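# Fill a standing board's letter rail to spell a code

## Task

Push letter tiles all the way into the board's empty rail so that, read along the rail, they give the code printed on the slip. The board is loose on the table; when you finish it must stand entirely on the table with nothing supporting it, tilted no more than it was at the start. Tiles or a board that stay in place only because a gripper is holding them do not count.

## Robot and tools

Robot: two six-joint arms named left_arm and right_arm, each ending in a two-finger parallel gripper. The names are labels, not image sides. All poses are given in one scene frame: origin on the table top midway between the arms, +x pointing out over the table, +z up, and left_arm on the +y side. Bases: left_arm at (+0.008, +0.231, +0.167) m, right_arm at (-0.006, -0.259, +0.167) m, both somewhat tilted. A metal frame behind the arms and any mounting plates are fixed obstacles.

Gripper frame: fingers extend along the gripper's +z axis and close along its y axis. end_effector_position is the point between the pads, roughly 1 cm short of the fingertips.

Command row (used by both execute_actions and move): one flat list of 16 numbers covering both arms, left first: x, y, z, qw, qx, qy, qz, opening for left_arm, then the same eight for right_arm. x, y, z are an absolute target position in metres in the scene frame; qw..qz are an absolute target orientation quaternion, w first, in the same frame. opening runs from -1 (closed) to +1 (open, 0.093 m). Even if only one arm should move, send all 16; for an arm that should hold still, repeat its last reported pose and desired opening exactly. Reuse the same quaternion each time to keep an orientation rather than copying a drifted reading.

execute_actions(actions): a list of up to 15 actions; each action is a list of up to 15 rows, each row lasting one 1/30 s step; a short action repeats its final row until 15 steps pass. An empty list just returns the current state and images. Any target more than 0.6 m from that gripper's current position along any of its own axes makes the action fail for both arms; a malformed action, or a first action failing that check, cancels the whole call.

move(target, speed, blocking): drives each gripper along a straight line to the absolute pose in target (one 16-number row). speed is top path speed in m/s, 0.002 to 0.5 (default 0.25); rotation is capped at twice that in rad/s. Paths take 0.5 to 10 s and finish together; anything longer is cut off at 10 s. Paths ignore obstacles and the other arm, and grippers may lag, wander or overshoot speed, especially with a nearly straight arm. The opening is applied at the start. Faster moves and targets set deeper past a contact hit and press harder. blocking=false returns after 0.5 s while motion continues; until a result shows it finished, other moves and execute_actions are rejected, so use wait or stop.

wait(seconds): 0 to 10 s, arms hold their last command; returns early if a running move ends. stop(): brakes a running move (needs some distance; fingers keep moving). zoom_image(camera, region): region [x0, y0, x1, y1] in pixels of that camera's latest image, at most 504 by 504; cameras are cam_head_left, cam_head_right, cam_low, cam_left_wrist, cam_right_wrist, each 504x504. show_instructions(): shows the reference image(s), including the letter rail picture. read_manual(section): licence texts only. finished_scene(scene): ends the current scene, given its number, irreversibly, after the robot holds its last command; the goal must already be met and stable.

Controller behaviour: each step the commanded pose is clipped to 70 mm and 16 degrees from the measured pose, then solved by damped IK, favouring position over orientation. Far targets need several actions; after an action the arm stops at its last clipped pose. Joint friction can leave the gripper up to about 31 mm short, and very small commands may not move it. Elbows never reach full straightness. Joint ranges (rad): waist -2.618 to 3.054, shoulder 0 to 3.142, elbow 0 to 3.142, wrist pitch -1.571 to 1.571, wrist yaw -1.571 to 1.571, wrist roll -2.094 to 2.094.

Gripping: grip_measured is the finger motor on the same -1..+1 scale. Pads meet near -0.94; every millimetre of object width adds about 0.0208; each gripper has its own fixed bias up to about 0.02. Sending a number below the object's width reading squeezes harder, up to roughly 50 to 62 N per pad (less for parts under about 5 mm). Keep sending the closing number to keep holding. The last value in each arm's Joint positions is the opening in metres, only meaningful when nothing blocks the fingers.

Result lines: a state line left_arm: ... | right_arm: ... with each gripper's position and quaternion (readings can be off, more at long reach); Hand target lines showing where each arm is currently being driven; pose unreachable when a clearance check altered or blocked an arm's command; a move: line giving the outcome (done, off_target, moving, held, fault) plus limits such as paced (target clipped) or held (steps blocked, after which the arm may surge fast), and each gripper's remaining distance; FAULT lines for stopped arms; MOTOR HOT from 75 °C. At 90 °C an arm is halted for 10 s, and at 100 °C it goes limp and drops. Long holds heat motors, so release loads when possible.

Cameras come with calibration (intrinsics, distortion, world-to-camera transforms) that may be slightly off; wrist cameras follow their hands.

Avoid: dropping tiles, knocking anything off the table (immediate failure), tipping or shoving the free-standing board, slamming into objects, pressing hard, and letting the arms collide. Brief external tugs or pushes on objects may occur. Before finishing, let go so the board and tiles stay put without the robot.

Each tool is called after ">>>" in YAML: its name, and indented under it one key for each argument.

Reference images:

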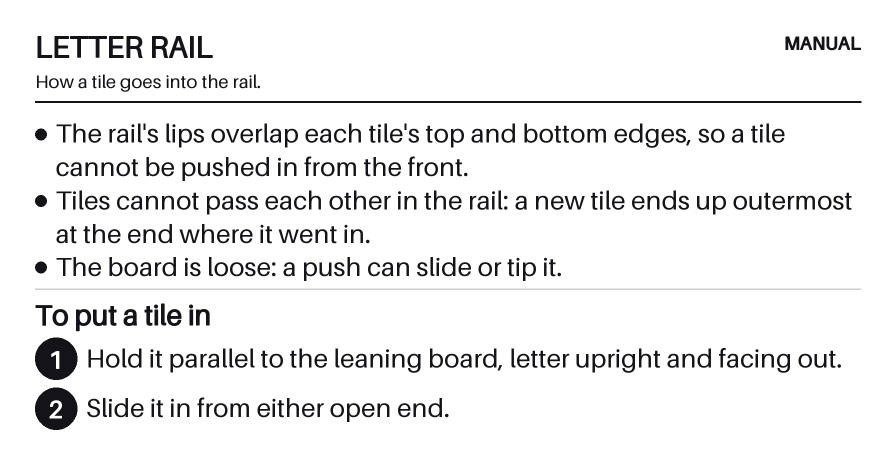

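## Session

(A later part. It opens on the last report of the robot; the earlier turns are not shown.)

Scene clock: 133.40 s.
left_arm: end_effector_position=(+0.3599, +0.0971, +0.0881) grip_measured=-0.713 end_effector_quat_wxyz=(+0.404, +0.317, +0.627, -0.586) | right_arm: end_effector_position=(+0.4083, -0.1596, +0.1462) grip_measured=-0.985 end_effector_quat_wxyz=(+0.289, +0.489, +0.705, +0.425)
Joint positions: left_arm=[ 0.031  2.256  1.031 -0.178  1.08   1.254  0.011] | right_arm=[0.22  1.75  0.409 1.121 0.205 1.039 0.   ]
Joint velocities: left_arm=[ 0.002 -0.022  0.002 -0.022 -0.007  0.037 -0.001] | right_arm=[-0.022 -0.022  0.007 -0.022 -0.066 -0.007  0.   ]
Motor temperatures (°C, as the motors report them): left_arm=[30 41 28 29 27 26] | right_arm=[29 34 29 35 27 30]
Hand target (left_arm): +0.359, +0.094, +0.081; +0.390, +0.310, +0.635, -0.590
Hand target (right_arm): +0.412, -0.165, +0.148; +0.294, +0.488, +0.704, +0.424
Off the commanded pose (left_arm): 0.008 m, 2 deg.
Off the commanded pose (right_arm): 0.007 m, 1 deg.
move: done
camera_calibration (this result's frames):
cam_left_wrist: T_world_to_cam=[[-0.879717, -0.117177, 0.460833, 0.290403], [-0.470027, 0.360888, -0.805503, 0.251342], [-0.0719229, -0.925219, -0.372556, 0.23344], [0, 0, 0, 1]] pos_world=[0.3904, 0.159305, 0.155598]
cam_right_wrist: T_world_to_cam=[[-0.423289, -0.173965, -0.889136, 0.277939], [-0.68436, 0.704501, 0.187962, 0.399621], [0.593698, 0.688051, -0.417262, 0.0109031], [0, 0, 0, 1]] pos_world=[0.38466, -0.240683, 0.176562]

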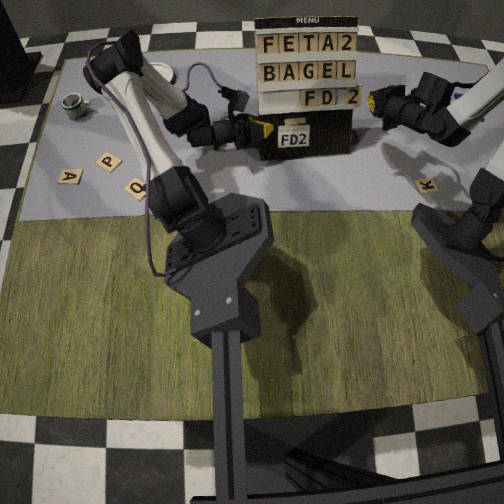

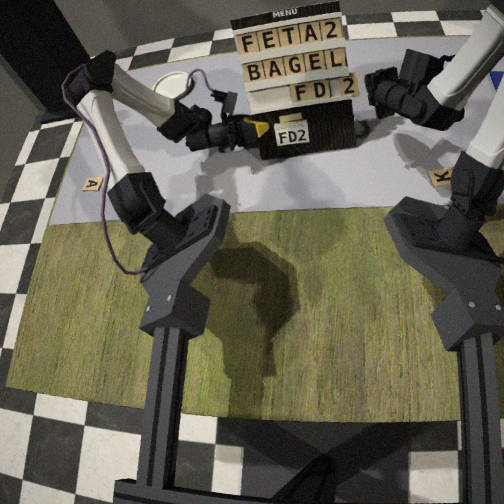

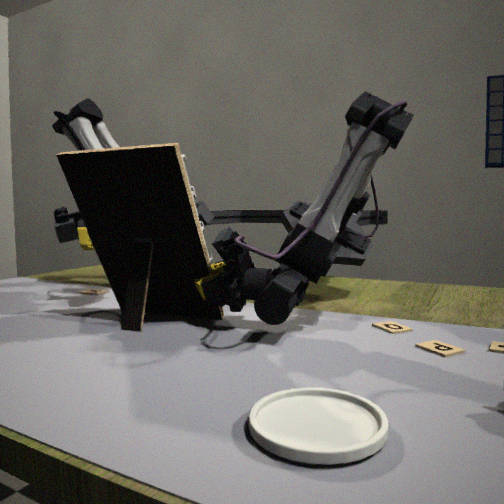

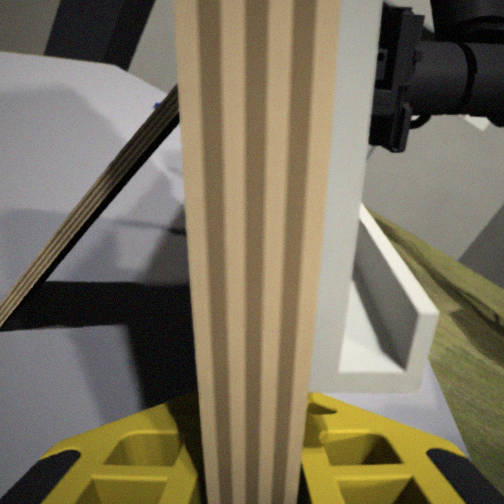

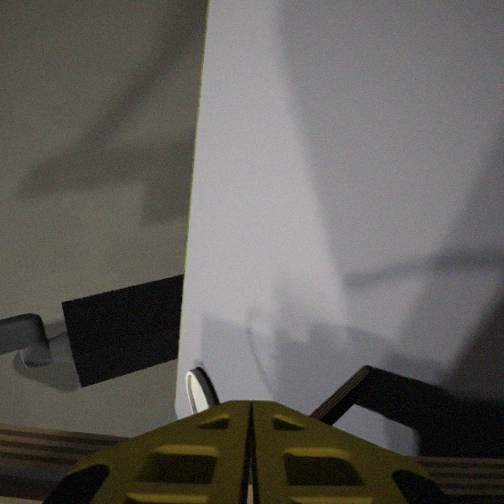

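>>> move:
  target: [0.359,0.094,0.081,0.39,0.31,0.635,-0.59,-0.72,0.408,-0.12,0.148,0.293,0.488,0.704,0.423,-1]
  speed: 0.03

>>> move:
  target: [0.359,0.094,0.081,0.39,0.31,0.635,-0.59,-0.72,0.403,-0.088,0.15,0.293,0.488,0.704,0.423,-1]
  speed: 0.03

>>> move:
  target: [0.359,0.094,0.081,0.39,0.31,0.635,-0.59,0.4,0.36,-0.14,0.165,0.293,0.488,0.704,0.423,-1]
  speed: 0.12

>>> move:
  target: [0.345,0.2,0.1,0.39,0.31,0.635,-0.59,0.4,0.36,-0.2,0.165,0.293,0.488,0.704,0.423,-1]

Scene clock: 135.13 s.
left_arm: end_effector_position=(+0.3598, +0.0966, +0.0888) grip_measured=-0.713 end_effector_quat_wxyz=(+0.402, +0.315, +0.627, -0.589) | right_arm: end_effector_position=(+0.4075, -0.1319, +0.1498) grip_measured=-0.985 end_effector_quat_wxyz=(+0.303, +0.496, +0.699, +0.417)
Joint positions: left_arm=[ 0.029  2.256  1.031 -0.178  1.082  1.248  0.011] | right_arm=[0.332 1.858 0.448 1.205 0.345 1.056 0.   ]
Joint velocities: left_arm=[ 0.002 -0.002  0.002 -0.022  0.037  0.037 -0.001] | right_arm=[ 0.002 -0.002  0.007  0.022 -0.051 -0.037  0.   ]
Motor temperatures (°C, as the motors report them): left_arm=[30 41 28 29 27 26] | right_arm=[29 34 29 35 27 30]
Hand target (left_arm): +0.359, +0.094, +0.081; +0.390, +0.310, +0.635, -0.590
Hand target (right_arm): +0.408, -0.120, +0.148; +0.293, +0.488, +0.705, +0.423
Off the commanded pose (left_arm): 0.008 m, 2 deg.
Off the commanded pose (right_arm): 0.012 m, 2 deg.
move: off_target (right_arm)
camera_calibration (this result's frames):
cam_left_wrist: T_world_to_cam=[[-0.877218, -0.114544, 0.466228, 0.288302], [-0.474189, 0.35854, -0.804111, 0.253644], [-0.0750551, -0.92646, -0.368833, 0.234189], [0, 0, 0, 1]] pos_world=[0.390757, 0.159049, 0.15592]
cam_right_wrist: T_world_to_cam=[[-0.421914, -0.175535, -0.889481, 0.28496], [-0.662652, 0.729285, 0.170399, 0.3759], [0.618774, 0.66131, -0.424014, -0.0189913], [0, 0, 0, 1]] pos_world=[0.38107, -0.211559, 0.181361]

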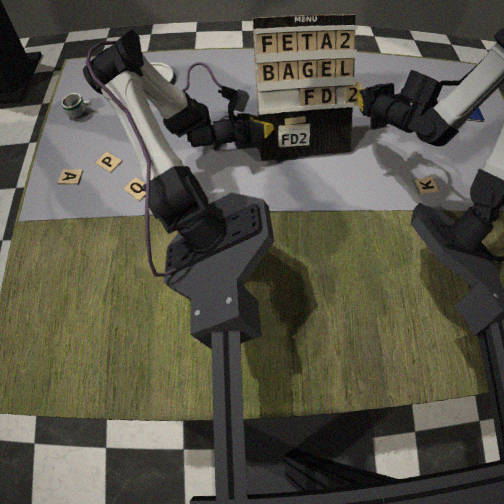

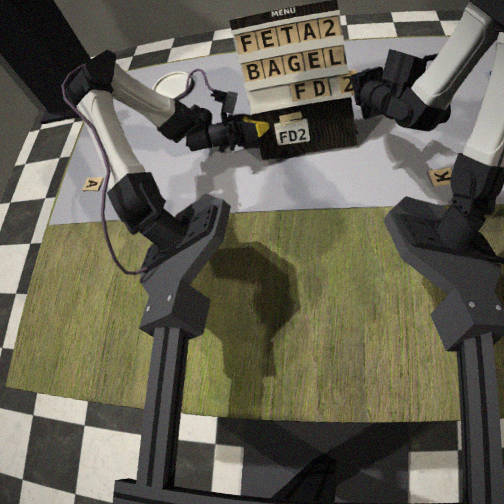

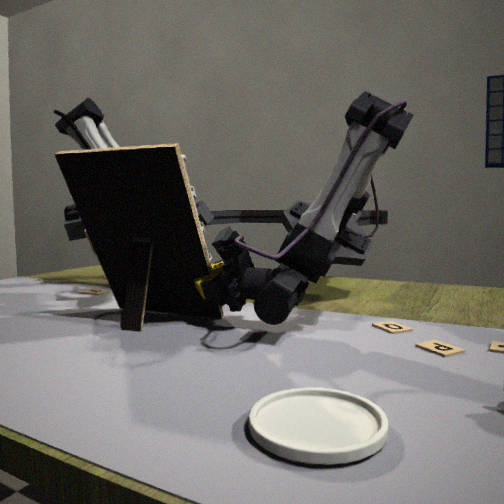

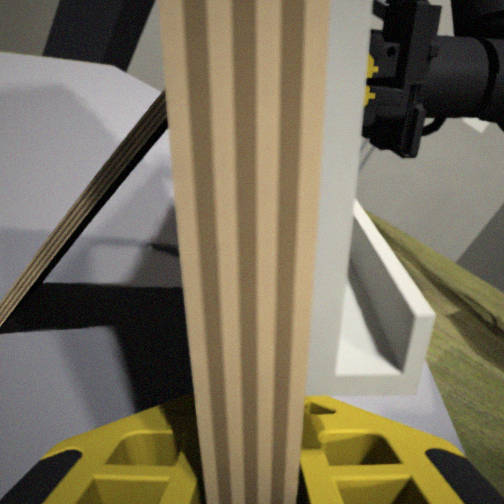

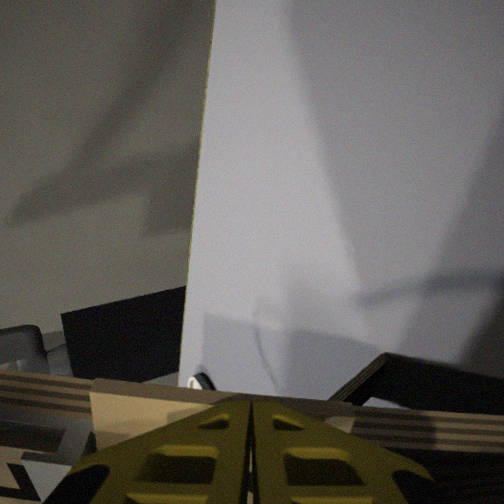

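Scene clock: 136.87 s.
left_arm: end_effector_position=(+0.3596, +0.0962, +0.0890) grip_measured=-0.714 end_effector_quat_wxyz=(+0.402, +0.315, +0.626, -0.589) | right_arm: end_effector_position=(+0.4020, -0.0979, +0.1519) grip_measured=-0.985 end_effector_quat_wxyz=(+0.300, +0.493, +0.701, +0.419)
Joint positions: left_arm=[ 0.028  2.256  1.031 -0.179  1.082  1.248  0.011] | right_arm=[0.43  1.958 0.497 1.241 0.432 1.079 0.   ]
Joint velocities: left_arm=[-0.027  0.007  0.002 -0.022  0.037 -0.007 -0.001] | right_arm=[ 0.002 -0.012 -0.007 -0.037 -0.051  0.051  0.   ]
Motor temperatures (°C, as the motors report them): left_arm=[30 41 28 29 27 26] | right_arm=[29 34 30 36 27 30]
Hand target (left_arm): +0.359, +0.094, +0.081; +0.390, +0.310, +0.635, -0.590
Hand target (right_arm): +0.403, -0.088, +0.150; +0.293, +0.488, +0.704, +0.423
Off the commanded pose (left_arm): 0.008 m, 2 deg.
Off the commanded pose (right_arm): 0.010 m, 1 deg.
move: done
camera_calibration (this result's frames):
cam_left_wrist: T_world_to_cam=[[-0.877351, -0.113256, 0.466293, 0.287866], [-0.473698, 0.359524, -0.803961, 0.253489], [-0.0765902, -0.926238, -0.369077, 0.234425], [0, 0, 0, 1]] pos_world=[0.390591, 0.1586, 0.156086]
cam_right_wrist: T_world_to_cam=[[-0.421145, -0.177073, -0.889541, 0.28995], [-0.669566, 0.722271, 0.173224, 0.348786], [0.611816, 0.668558, -0.422742, -0.0338682], [0, 0, 0, 1]] pos_world=[0.376367, -0.177933, 0.183187]

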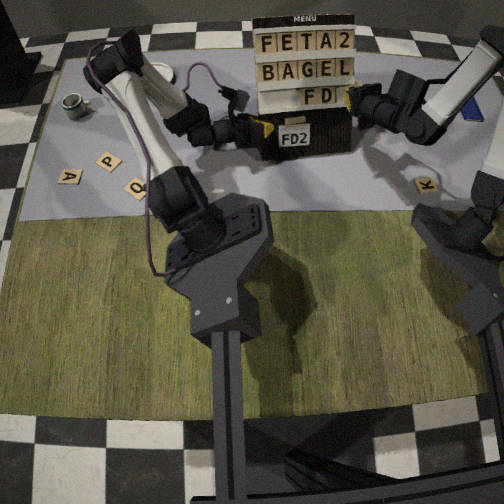

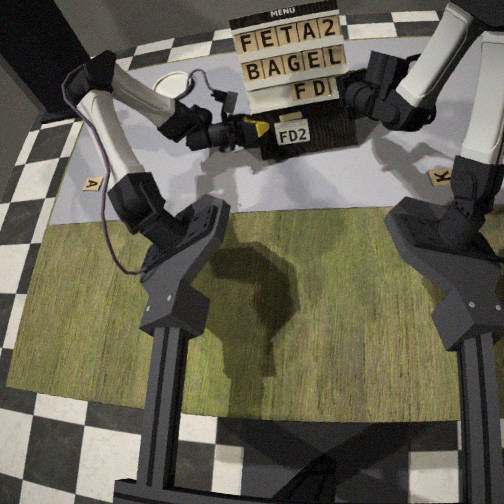

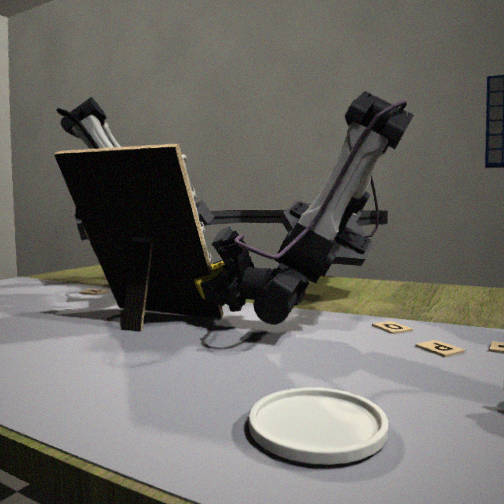

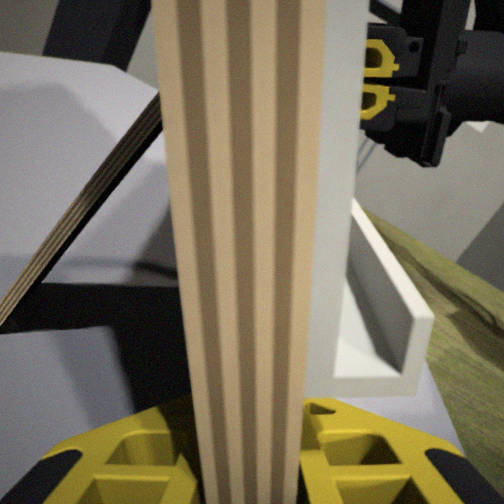

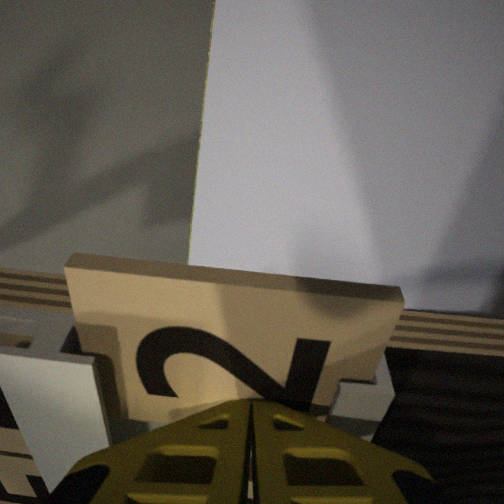

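Scene clock: 137.73 s.
left_arm: end_effector_position=(+0.3595, +0.0962, +0.0886) grip_measured=+0.398 end_effector_quat_wxyz=(+0.397, +0.311, +0.629, -0.591) | right_arm: end_effector_position=(+0.3632, -0.1346, +0.1681) grip_measured=-0.985 end_effector_quat_wxyz=(+0.294, +0.488, +0.702, +0.427)
Joint positions: left_arm=[ 0.028  2.256  1.031 -0.179  1.08   1.233  0.064] | right_arm=[0.416 1.744 0.278 1.245 0.397 1.079 0.   ]
Joint velocities: left_arm=[-0.002  0.012 -0.012 -0.037 -0.022 -0.022 -0.002] | right_arm=[ 0.002 -0.007 -0.002 -0.037 -0.007  0.007  0.   ]
Motor temperatures (°C, as the motors report them): left_arm=[30 41 28 29 27 26] | right_arm=[29 34 30 36 27 30]
Hand target (left_arm): +0.359, +0.094, +0.081; +0.390, +0.310, +0.635, -0.590
Hand target (right_arm): +0.360, -0.140, +0.166; +0.293, +0.488, +0.704, +0.423
Off the commanded pose (left_arm): 0.008 m, 1 deg.
Off the commanded pose (right_arm): 0.007 m, 1 deg.
move: done
camera_calibration (this result's frames):
cam_left_wrist: T_world_to_cam=[[-0.870148, -0.112673, 0.479737, 0.284124], [-0.485787, 0.359677, -0.796646, 0.256895], [-0.0827895, -0.926249, -0.367707, 0.236401], [0, 0, 0, 1]] pos_world=[0.391598, 0.15858, 0.155276]
cam_right_wrist: T_world_to_cam=[[-0.414394, -0.171308, -0.893829, 0.280606], [-0.681698, 0.70911, 0.180141, 0.347947], [0.602964, 0.683971, -0.410631, 0.0245759], [0, 0, 0, 1]] pos_world=[0.338658, -0.215472, 0.198226]

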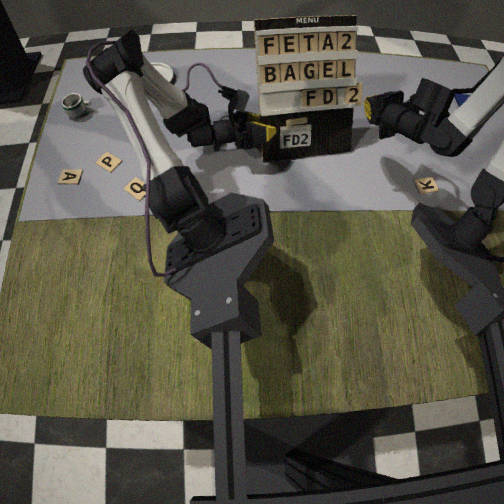

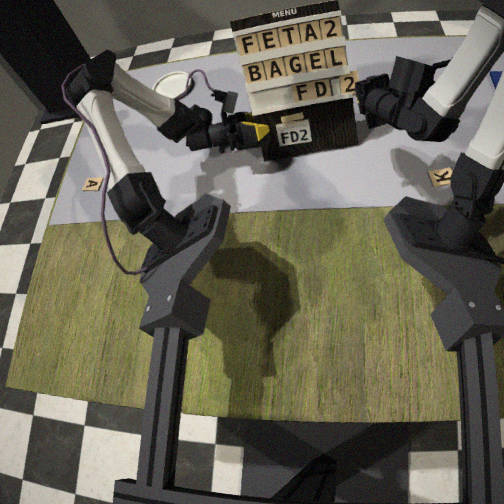

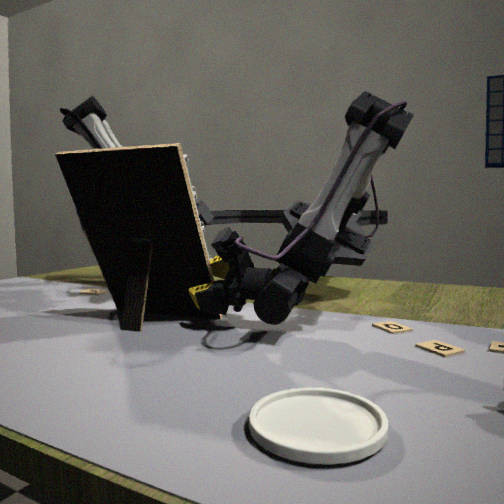

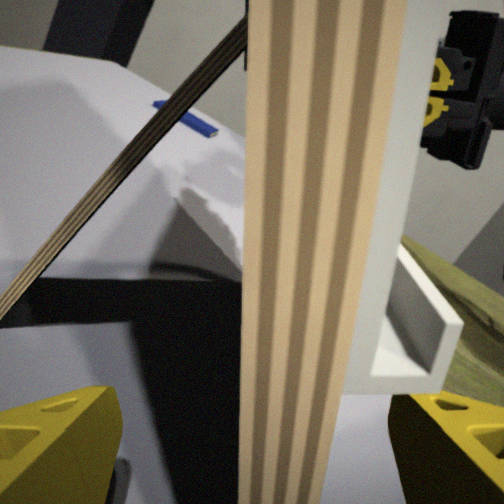

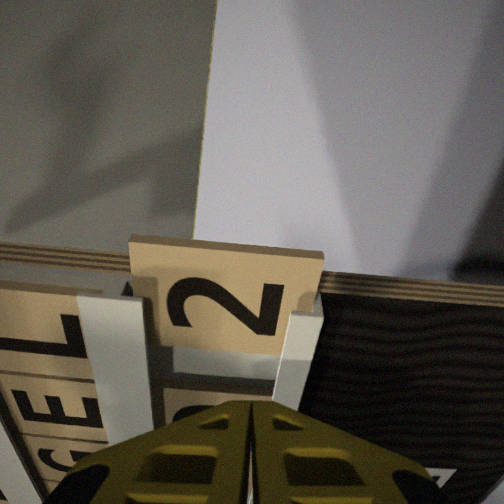

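Scene clock: 139.07 s.
left_arm: end_effector_position=(+0.3467, +0.2003, +0.1043) grip_measured=+0.398 end_effector_quat_wxyz=(+0.399, +0.306, +0.636, -0.585) | right_arm: end_effector_position=(+0.3632, -0.1964, +0.1675) grip_measured=-0.985 end_effector_quat_wxyz=(+0.293, +0.489, +0.701, +0.428)
Joint positions: left_arm=[ 0.282  2.139  1.182 -0.872  1.064  1.724  0.064] | right_arm=[0.184 1.448 0.196 1.046 0.169 1.032 0.   ]
Joint velocities: left_arm=[ 0.002 -0.002 -0.002 -0.022 -0.022 -0.022  0.   ] | right_arm=[-0.017 -0.027 -0.002  0.022  0.051 -0.007  0.   ]
Motor temperatures (°C, as the motors report them): left_arm=[30 41 28 29 27 26] | right_arm=[29 34 29 36 27 30]
Hand target (left_arm): +0.346, +0.199, +0.099; +0.391, +0.309, +0.637, -0.588
Hand target (right_arm): +0.360, -0.200, +0.165; +0.293, +0.488, +0.704, +0.423
Off the commanded pose (left_arm): 0.005 m, 1 deg.
Off the commanded pose (right_arm): 0.005 m, 1 deg.
move: done
camera_calibration (this result's frames):
cam_left_wrist: T_world_to_cam=[[-0.866212, -0.133838, 0.481418, 0.279869], [-0.495107, 0.359894, -0.790788, 0.228267], [-0.0674219, -0.923344, -0.378009, 0.332654], [0, 0, 0, 1]] pos_world=[0.377871, 0.262459, 0.171523]
cam_right_wrist: T_world_to_cam=[[-0.415162, -0.167463, -0.894202, 0.270569], [-0.681297, 0.708606, 0.183608, 0.391093], [0.602889, 0.685444, -0.408278, 0.0665131], [0, 0, 0, 1]] pos_world=[0.338681, -0.277412, 0.197291]

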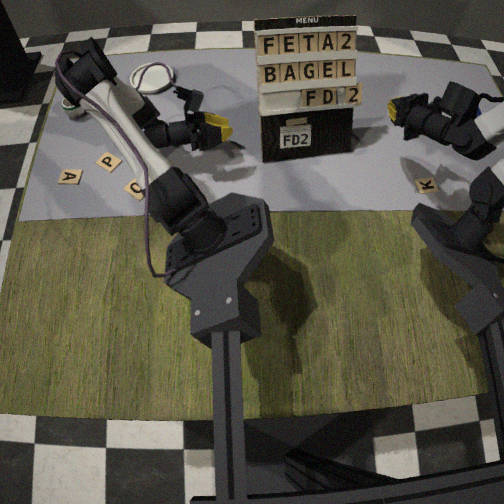

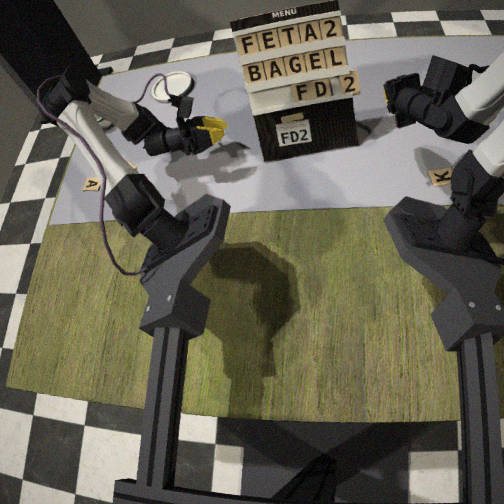

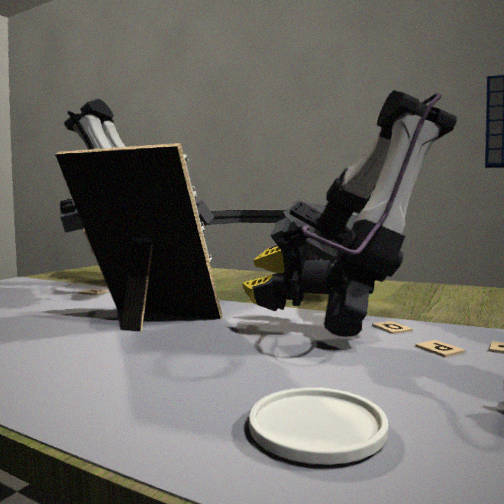

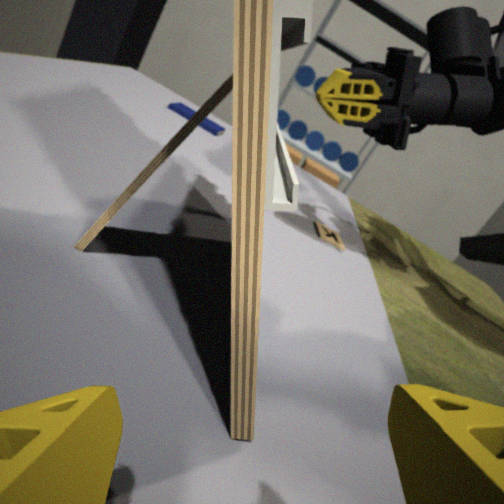

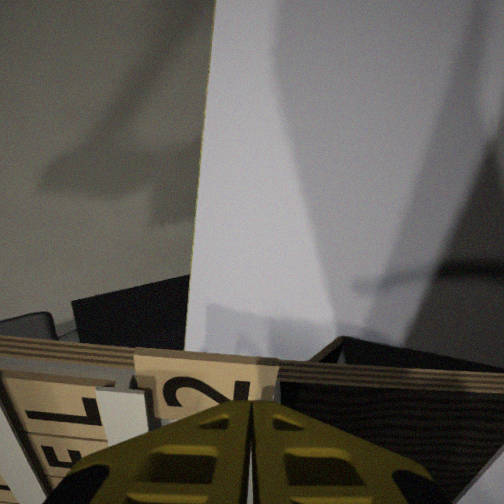

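>>> move:
  target: [0.352,0.13,0.085,0.39,0.31,0.635,-0.59,0.4,0.4,-0.19,0.15,0.293,0.488,0.704,0.423,-1]

>>> move:
  target: [0.354,0.09,0.08,0.39,0.31,0.635,-0.59,0.4,0.422,-0.172,0.145,0.293,0.488,0.704,0.423,-1]
  speed: 0.06

Scene clock: 140.60 s.
left_arm: end_effector_position=(+0.3569, +0.1341, +0.0881) grip_measured=+0.398 end_effector_quat_wxyz=(+0.393, +0.315, +0.633, -0.588) | right_arm: end_effector_position=(+0.3954, -0.1887, +0.1534) grip_measured=-0.985 end_effector_quat_wxyz=(+0.290, +0.489, +0.703, +0.427)
Joint positions: left_arm=[ 0.123  2.22   1.099 -0.459  1.073  1.433  0.064] | right_arm=[0.149 1.601 0.327 1.061 0.134 1.024 0.   ]
Joint velocities: left_arm=[-0.007 -0.007 -0.007 -0.037 -0.022  0.051 -0.   ] | right_arm=[-0.007 -0.007 -0.012 -0.022  0.081  0.007  0.   ]
Motor temperatures (°C, as the motors report them): left_arm=[30 41 28 29 27 26] | right_arm=[29 34 30 36 27 30]
Hand target (left_arm): +0.351, +0.130, +0.086; +0.389, +0.311, +0.634, -0.591
Hand target (right_arm): +0.400, -0.190, +0.149; +0.293, +0.488, +0.705, +0.423
Off the commanded pose (left_arm): 0.007 m, 1 deg.
Off the commanded pose (right_arm): 0.006 m, 1 deg.
move: done
camera_calibration (this result's frames):
cam_left_wrist: T_world_to_cam=[[-0.870431, -0.115964, 0.478437, 0.287016], [-0.484603, 0.372914, -0.791261, 0.238835], [-0.0866579, -0.920591, -0.380792, 0.272848], [0, 0, 0, 1]] pos_world=[0.389213, 0.1954, 0.15556]
cam_right_wrist: T_world_to_cam=[[-0.420121, -0.171173, -0.891178, 0.27342], [-0.683295, 0.705914, 0.186532, 0.409985], [0.597165, 0.687303, -0.41353, 0.039419], [0, 0, 0, 1]] pos_world=[0.37147, -0.269705, 0.183491]

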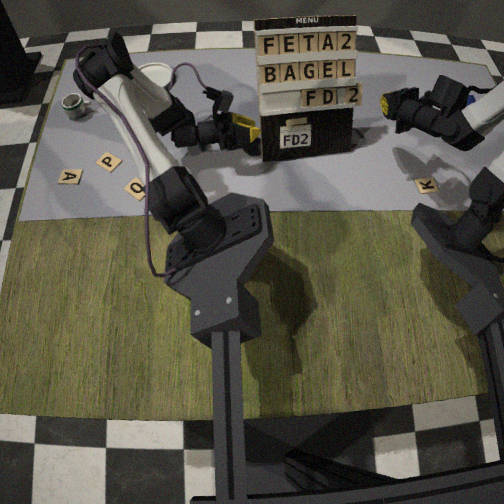

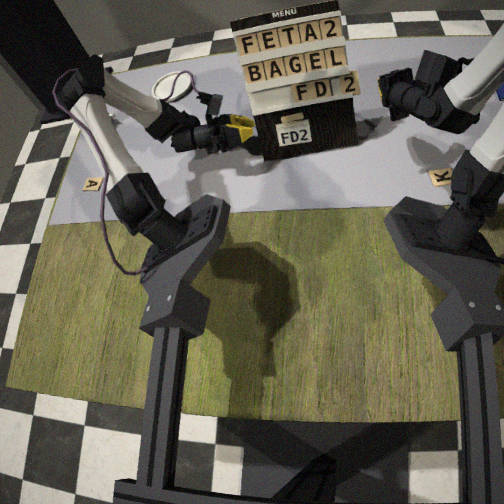

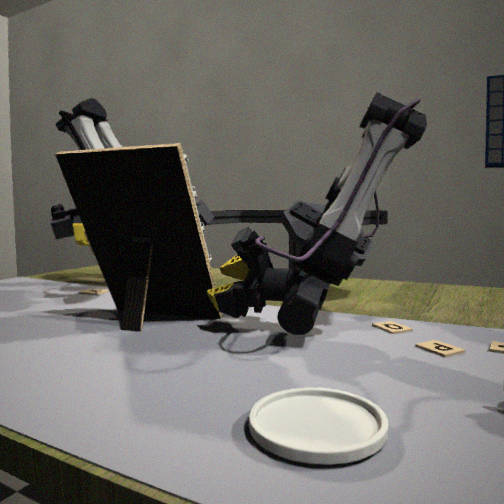

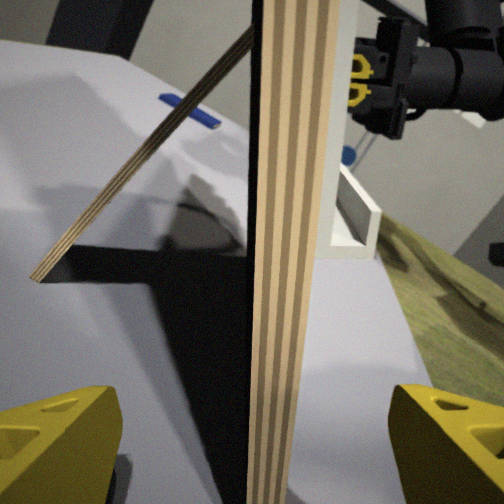

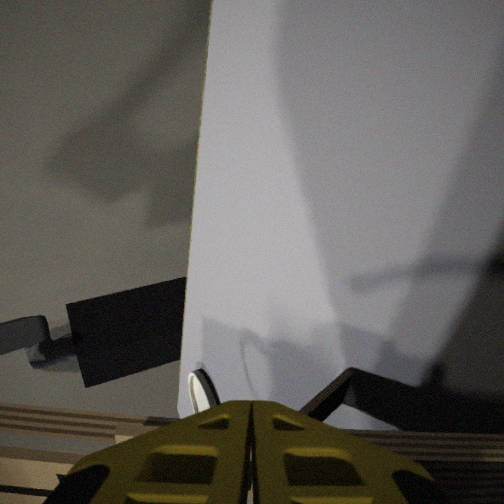

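Scene clock: 141.93 s.
left_arm: end_effector_position=(+0.3643, +0.0974, +0.0864) grip_measured=+0.398 end_effector_quat_wxyz=(+0.402, +0.314, +0.632, -0.584) | right_arm: end_effector_position=(+0.4187, -0.1769, +0.1449) grip_measured=-0.985 end_effector_quat_wxyz=(+0.292, +0.490, +0.704, +0.423)
Joint positions: left_arm=[ 0.03   2.258  1.04  -0.165  1.073  1.229  0.064] | right_arm=[0.159 1.709 0.431 1.064 0.153 1.024 0.   ]
Joint velocities: left_arm=[ 0.007 -0.017  0.022 -0.007 -0.022 -0.022 -0.001] | right_arm=[-0.002 -0.007  0.002 -0.051 -0.066 -0.051  0.   ]
Motor temperatures (°C, as the motors report them): left_arm=[30 40 28 29 27 26] | right_arm=[29 33 30 36 27 30]
Hand target (left_arm): +0.353, +0.091, +0.081; +0.389, +0.311, +0.635, -0.591
Hand target (right_arm): +0.422, -0.172, +0.144; +0.293, +0.488, +0.705, +0.423
Off the commanded pose (left_arm): 0.014 m, 2 deg.
Off the commanded pose (right_arm): 0.006 m, 0 deg.
move: off_target (left_arm)
camera_calibration (this result's frames):
cam_left_wrist: T_world_to_cam=[[-0.875022, -0.126666, 0.467218, 0.293762], [-0.479168, 0.363822, -0.798768, 0.254374], [-0.0688073, -0.922816, -0.379047, 0.232611], [0, 0, 0, 1]] pos_world=[0.394941, 0.15932, 0.154106]
cam_right_wrist: T_world_to_cam=[[-0.42437, -0.17541, -0.888336, 0.278269], [-0.679107, 0.710575, 0.184109, 0.418586], [0.598935, 0.681406, -0.420669, 0.0132128], [0, 0, 0, 1]] pos_world=[0.39444, -0.257629, 0.175689]

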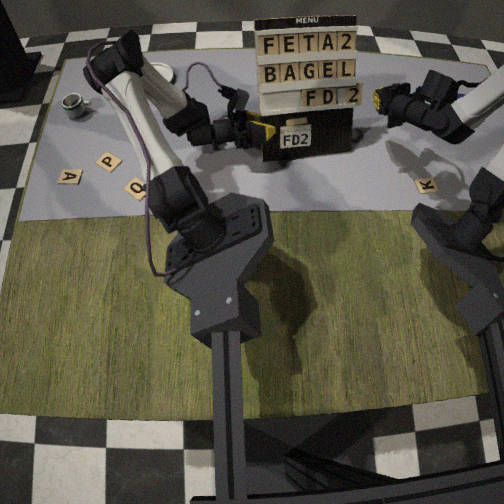

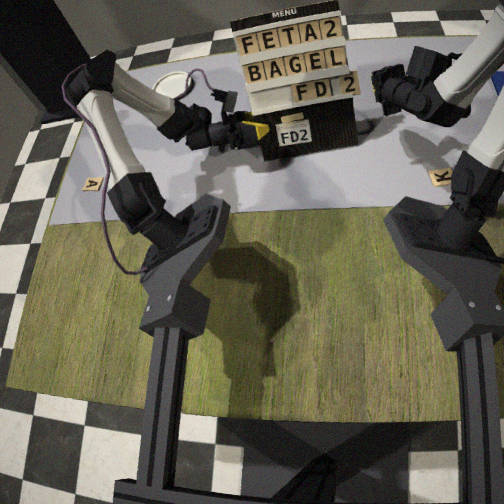

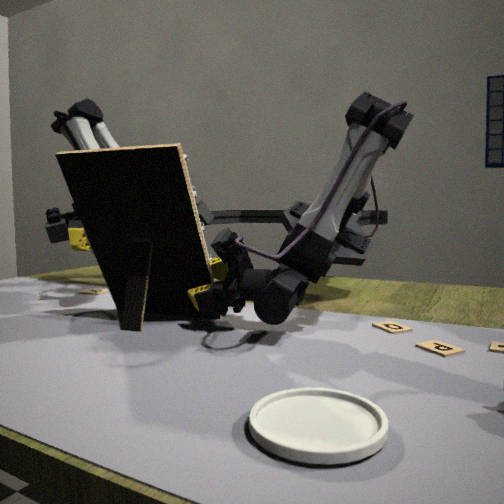

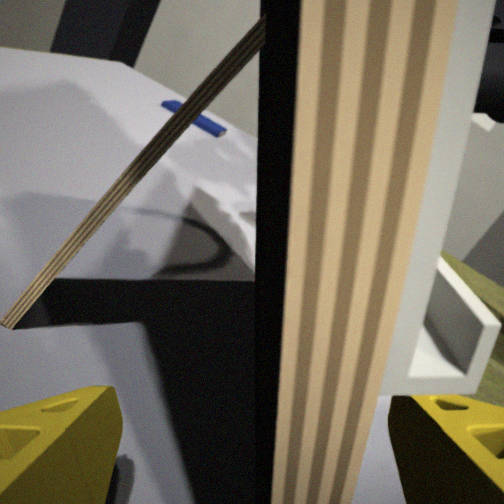

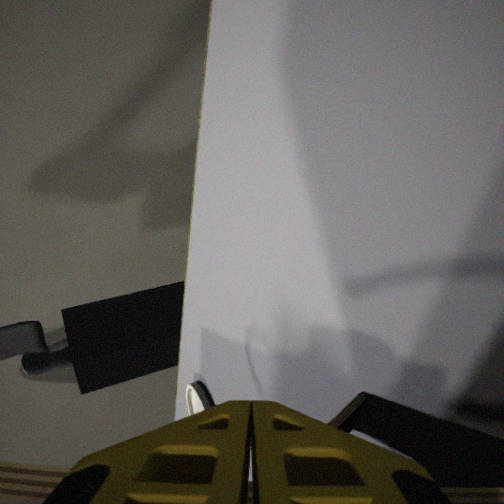

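>>> move:
  target: [0.361,0.094,0.081,0.39,0.31,0.635,-0.59,-0.72,0.42,-0.155,0.146,0.293,0.488,0.704,0.423,-1]
  speed: 0.02

>>> move:
  target: [0.361,0.094,0.081,0.39,0.31,0.635,-0.59,-0.72,0.416,-0.124,0.146,0.293,0.488,0.704,0.423,-1]
  speed: 0.025

>>> zoom_image:
  camera: "cam_head_left"
  region: [280,50,420,150]

Scene clock: 146.97 s.
left_arm: end_effector_position=(+0.3621, +0.0969, +0.0897) grip_measured=-0.712 end_effector_quat_wxyz=(+0.404, +0.313, +0.625, -0.590) | right_arm: end_effector_position=(+0.4171, -0.1595, +0.1467) grip_measured=-0.985 end_effector_quat_wxyz=(+0.293, +0.487, +0.706, +0.423)
Joint positions: left_arm=[ 0.029  2.258  1.04  -0.182  1.089  1.246  0.011] | right_arm=[0.217 1.758 0.443 1.097 0.207 1.029 0.   ]
Joint velocities: left_arm=[-0.002 -0.007 -0.002  0.007 -0.007 -0.022 -0.   ] | right_arm=[ 0.012 -0.002  0.007  0.022  0.066 -0.051  0.   ]
Motor temperatures (°C, as the motors report them): left_arm=[30 40 28 29 27 26] | right_arm=[29 33 30 37 27 30]
Hand target (left_arm): +0.361, +0.094, +0.081; +0.390, +0.310, +0.635, -0.590
Hand target (right_arm): +0.420, -0.155, +0.146; +0.293, +0.488, +0.705, +0.423
Off the commanded pose (left_arm): 0.009 m, 2 deg.
Off the commanded pose (right_arm): 0.005 m, 0 deg.
move: done
camera_calibration (this result's frames):
cam_left_wrist: T_world_to_cam=[[-0.87785, -0.113498, 0.465294, 0.290138], [-0.473391, 0.353035, -0.807011, 0.255806], [-0.0726711, -0.9287, -0.36364, 0.233832], [0, 0, 0, 1]] pos_world=[0.392787, 0.159781, 0.15647]
cam_right_wrist: T_world_to_cam=[[-0.420656, -0.181334, -0.888913, 0.279763], [-0.68351, 0.707627, 0.179102, 0.406901], [0.596542, 0.682922, -0.421611, 0.00439857], [0, 0, 0, 1]] pos_world=[0.393181, -0.240207, 0.177662]

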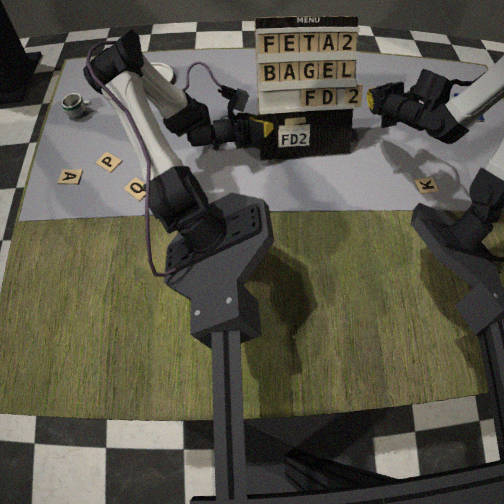

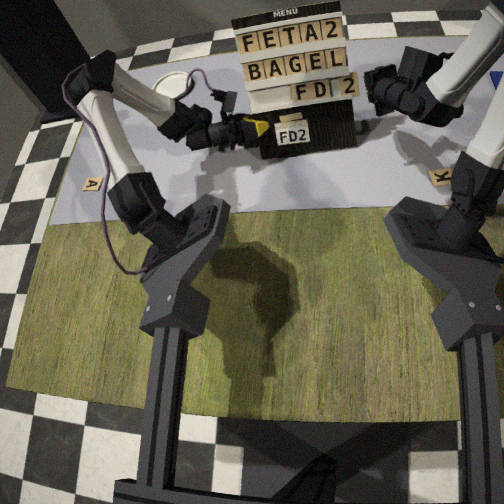

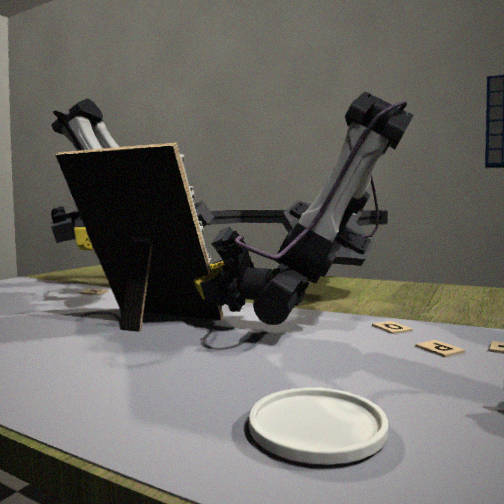

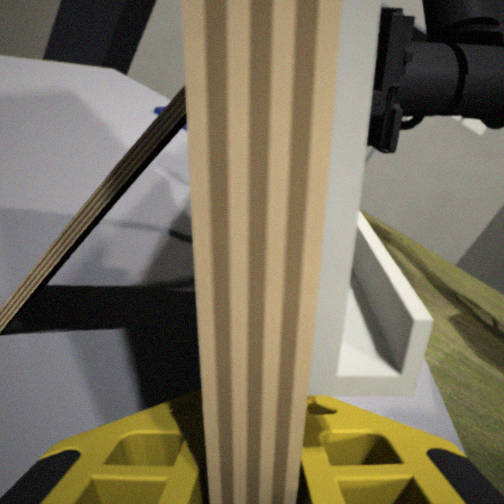

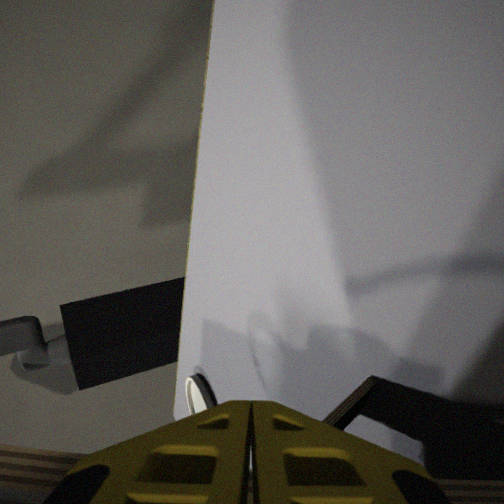

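Scene clock: 148.60 s.
left_arm: end_effector_position=(+0.3620, +0.0969, +0.0897) grip_measured=-0.713 end_effector_quat_wxyz=(+0.406, +0.315, +0.624, -0.589) | right_arm: end_effector_position=(+0.4131, -0.1284, +0.1461) grip_measured=-0.985 end_effector_quat_wxyz=(+0.292, +0.487, +0.707, +0.422)
Joint positions: left_arm=[ 0.029  2.258  1.04  -0.183  1.089  1.252  0.011] | right_arm=[0.311 1.861 0.476 1.16  0.298 1.05  0.   ]
Joint velocities: left_arm=[ 0.017  0.007 -0.007 -0.022 -0.022  0.037  0.001] | right_arm=[-0.002  0.007 -0.007  0.081  0.066 -0.051  0.   ]
Motor temperatures (°C, as the motors report them): left_arm=[30 40 28 29 27 26] | right_arm=[29 33 30 37 27 30]
Hand target (left_arm): +0.361, +0.094, +0.081; +0.390, +0.310, +0.635, -0.590
Hand target (right_arm): +0.416, -0.124, +0.146; +0.293, +0.488, +0.705, +0.423
Off the commanded pose (left_arm): 0.009 m, 2 deg.
Off the commanded pose (right_arm): 0.005 m, 0 deg.
move: done
camera_calibration (this result's frames):
cam_left_wrist: T_world_to_cam=[[-0.880025, -0.113549, 0.461153, 0.291191], [-0.469558, 0.353611, -0.808996, 0.25451], [-0.0712084, -0.928475, -0.364504, 0.233343], [0, 0, 0, 1]] pos_world=[0.392379, 0.159721, 0.156668]
cam_right_wrist: T_world_to_cam=[[-0.422032, -0.182998, -0.887919, 0.283399], [-0.684854, 0.706102, 0.179988, 0.38249], [0.594024, 0.684055, -0.423324, -0.0132479], [0, 0, 0, 1]] pos_world=[0.389423, -0.209153, 0.177184]

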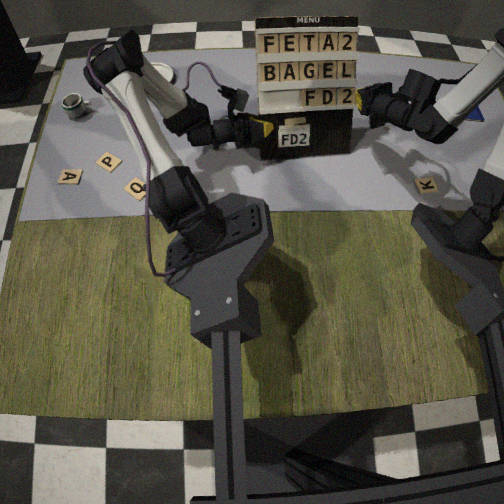

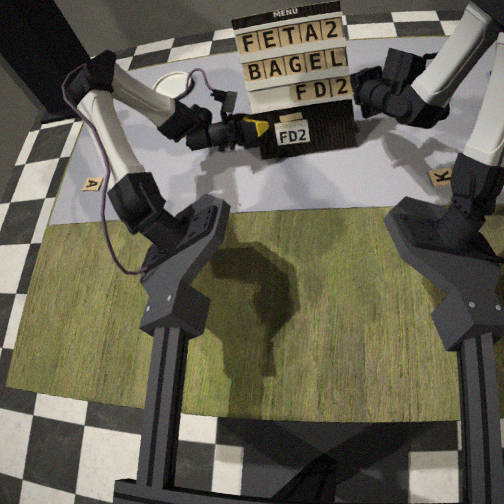

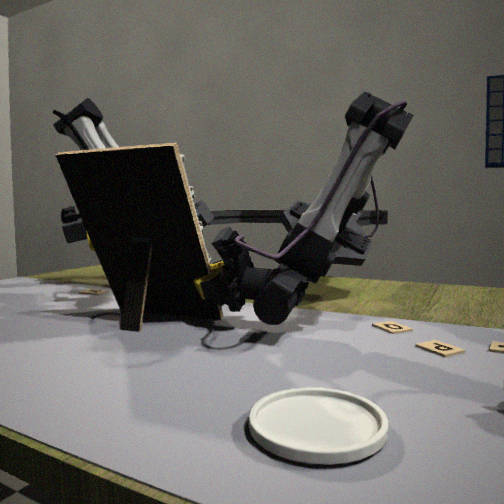

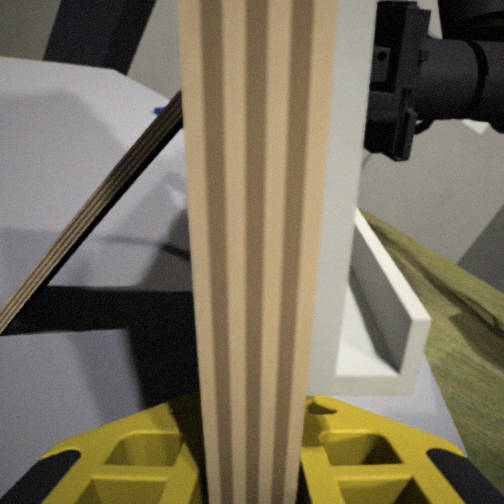

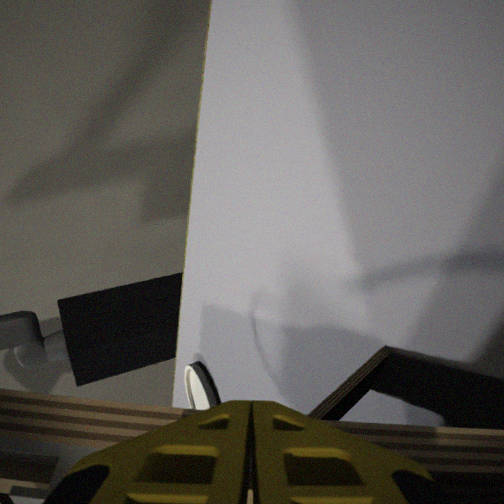

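Region (280, 50, 420, 150) of cam_head_left's 504x504 image, scaled by 3.600, with more detail than that image has; it fills the top 360 rows of this view, and the rest is white.

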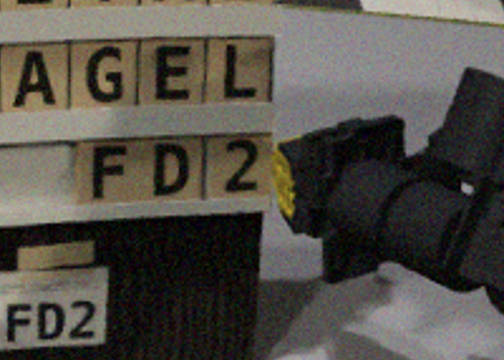

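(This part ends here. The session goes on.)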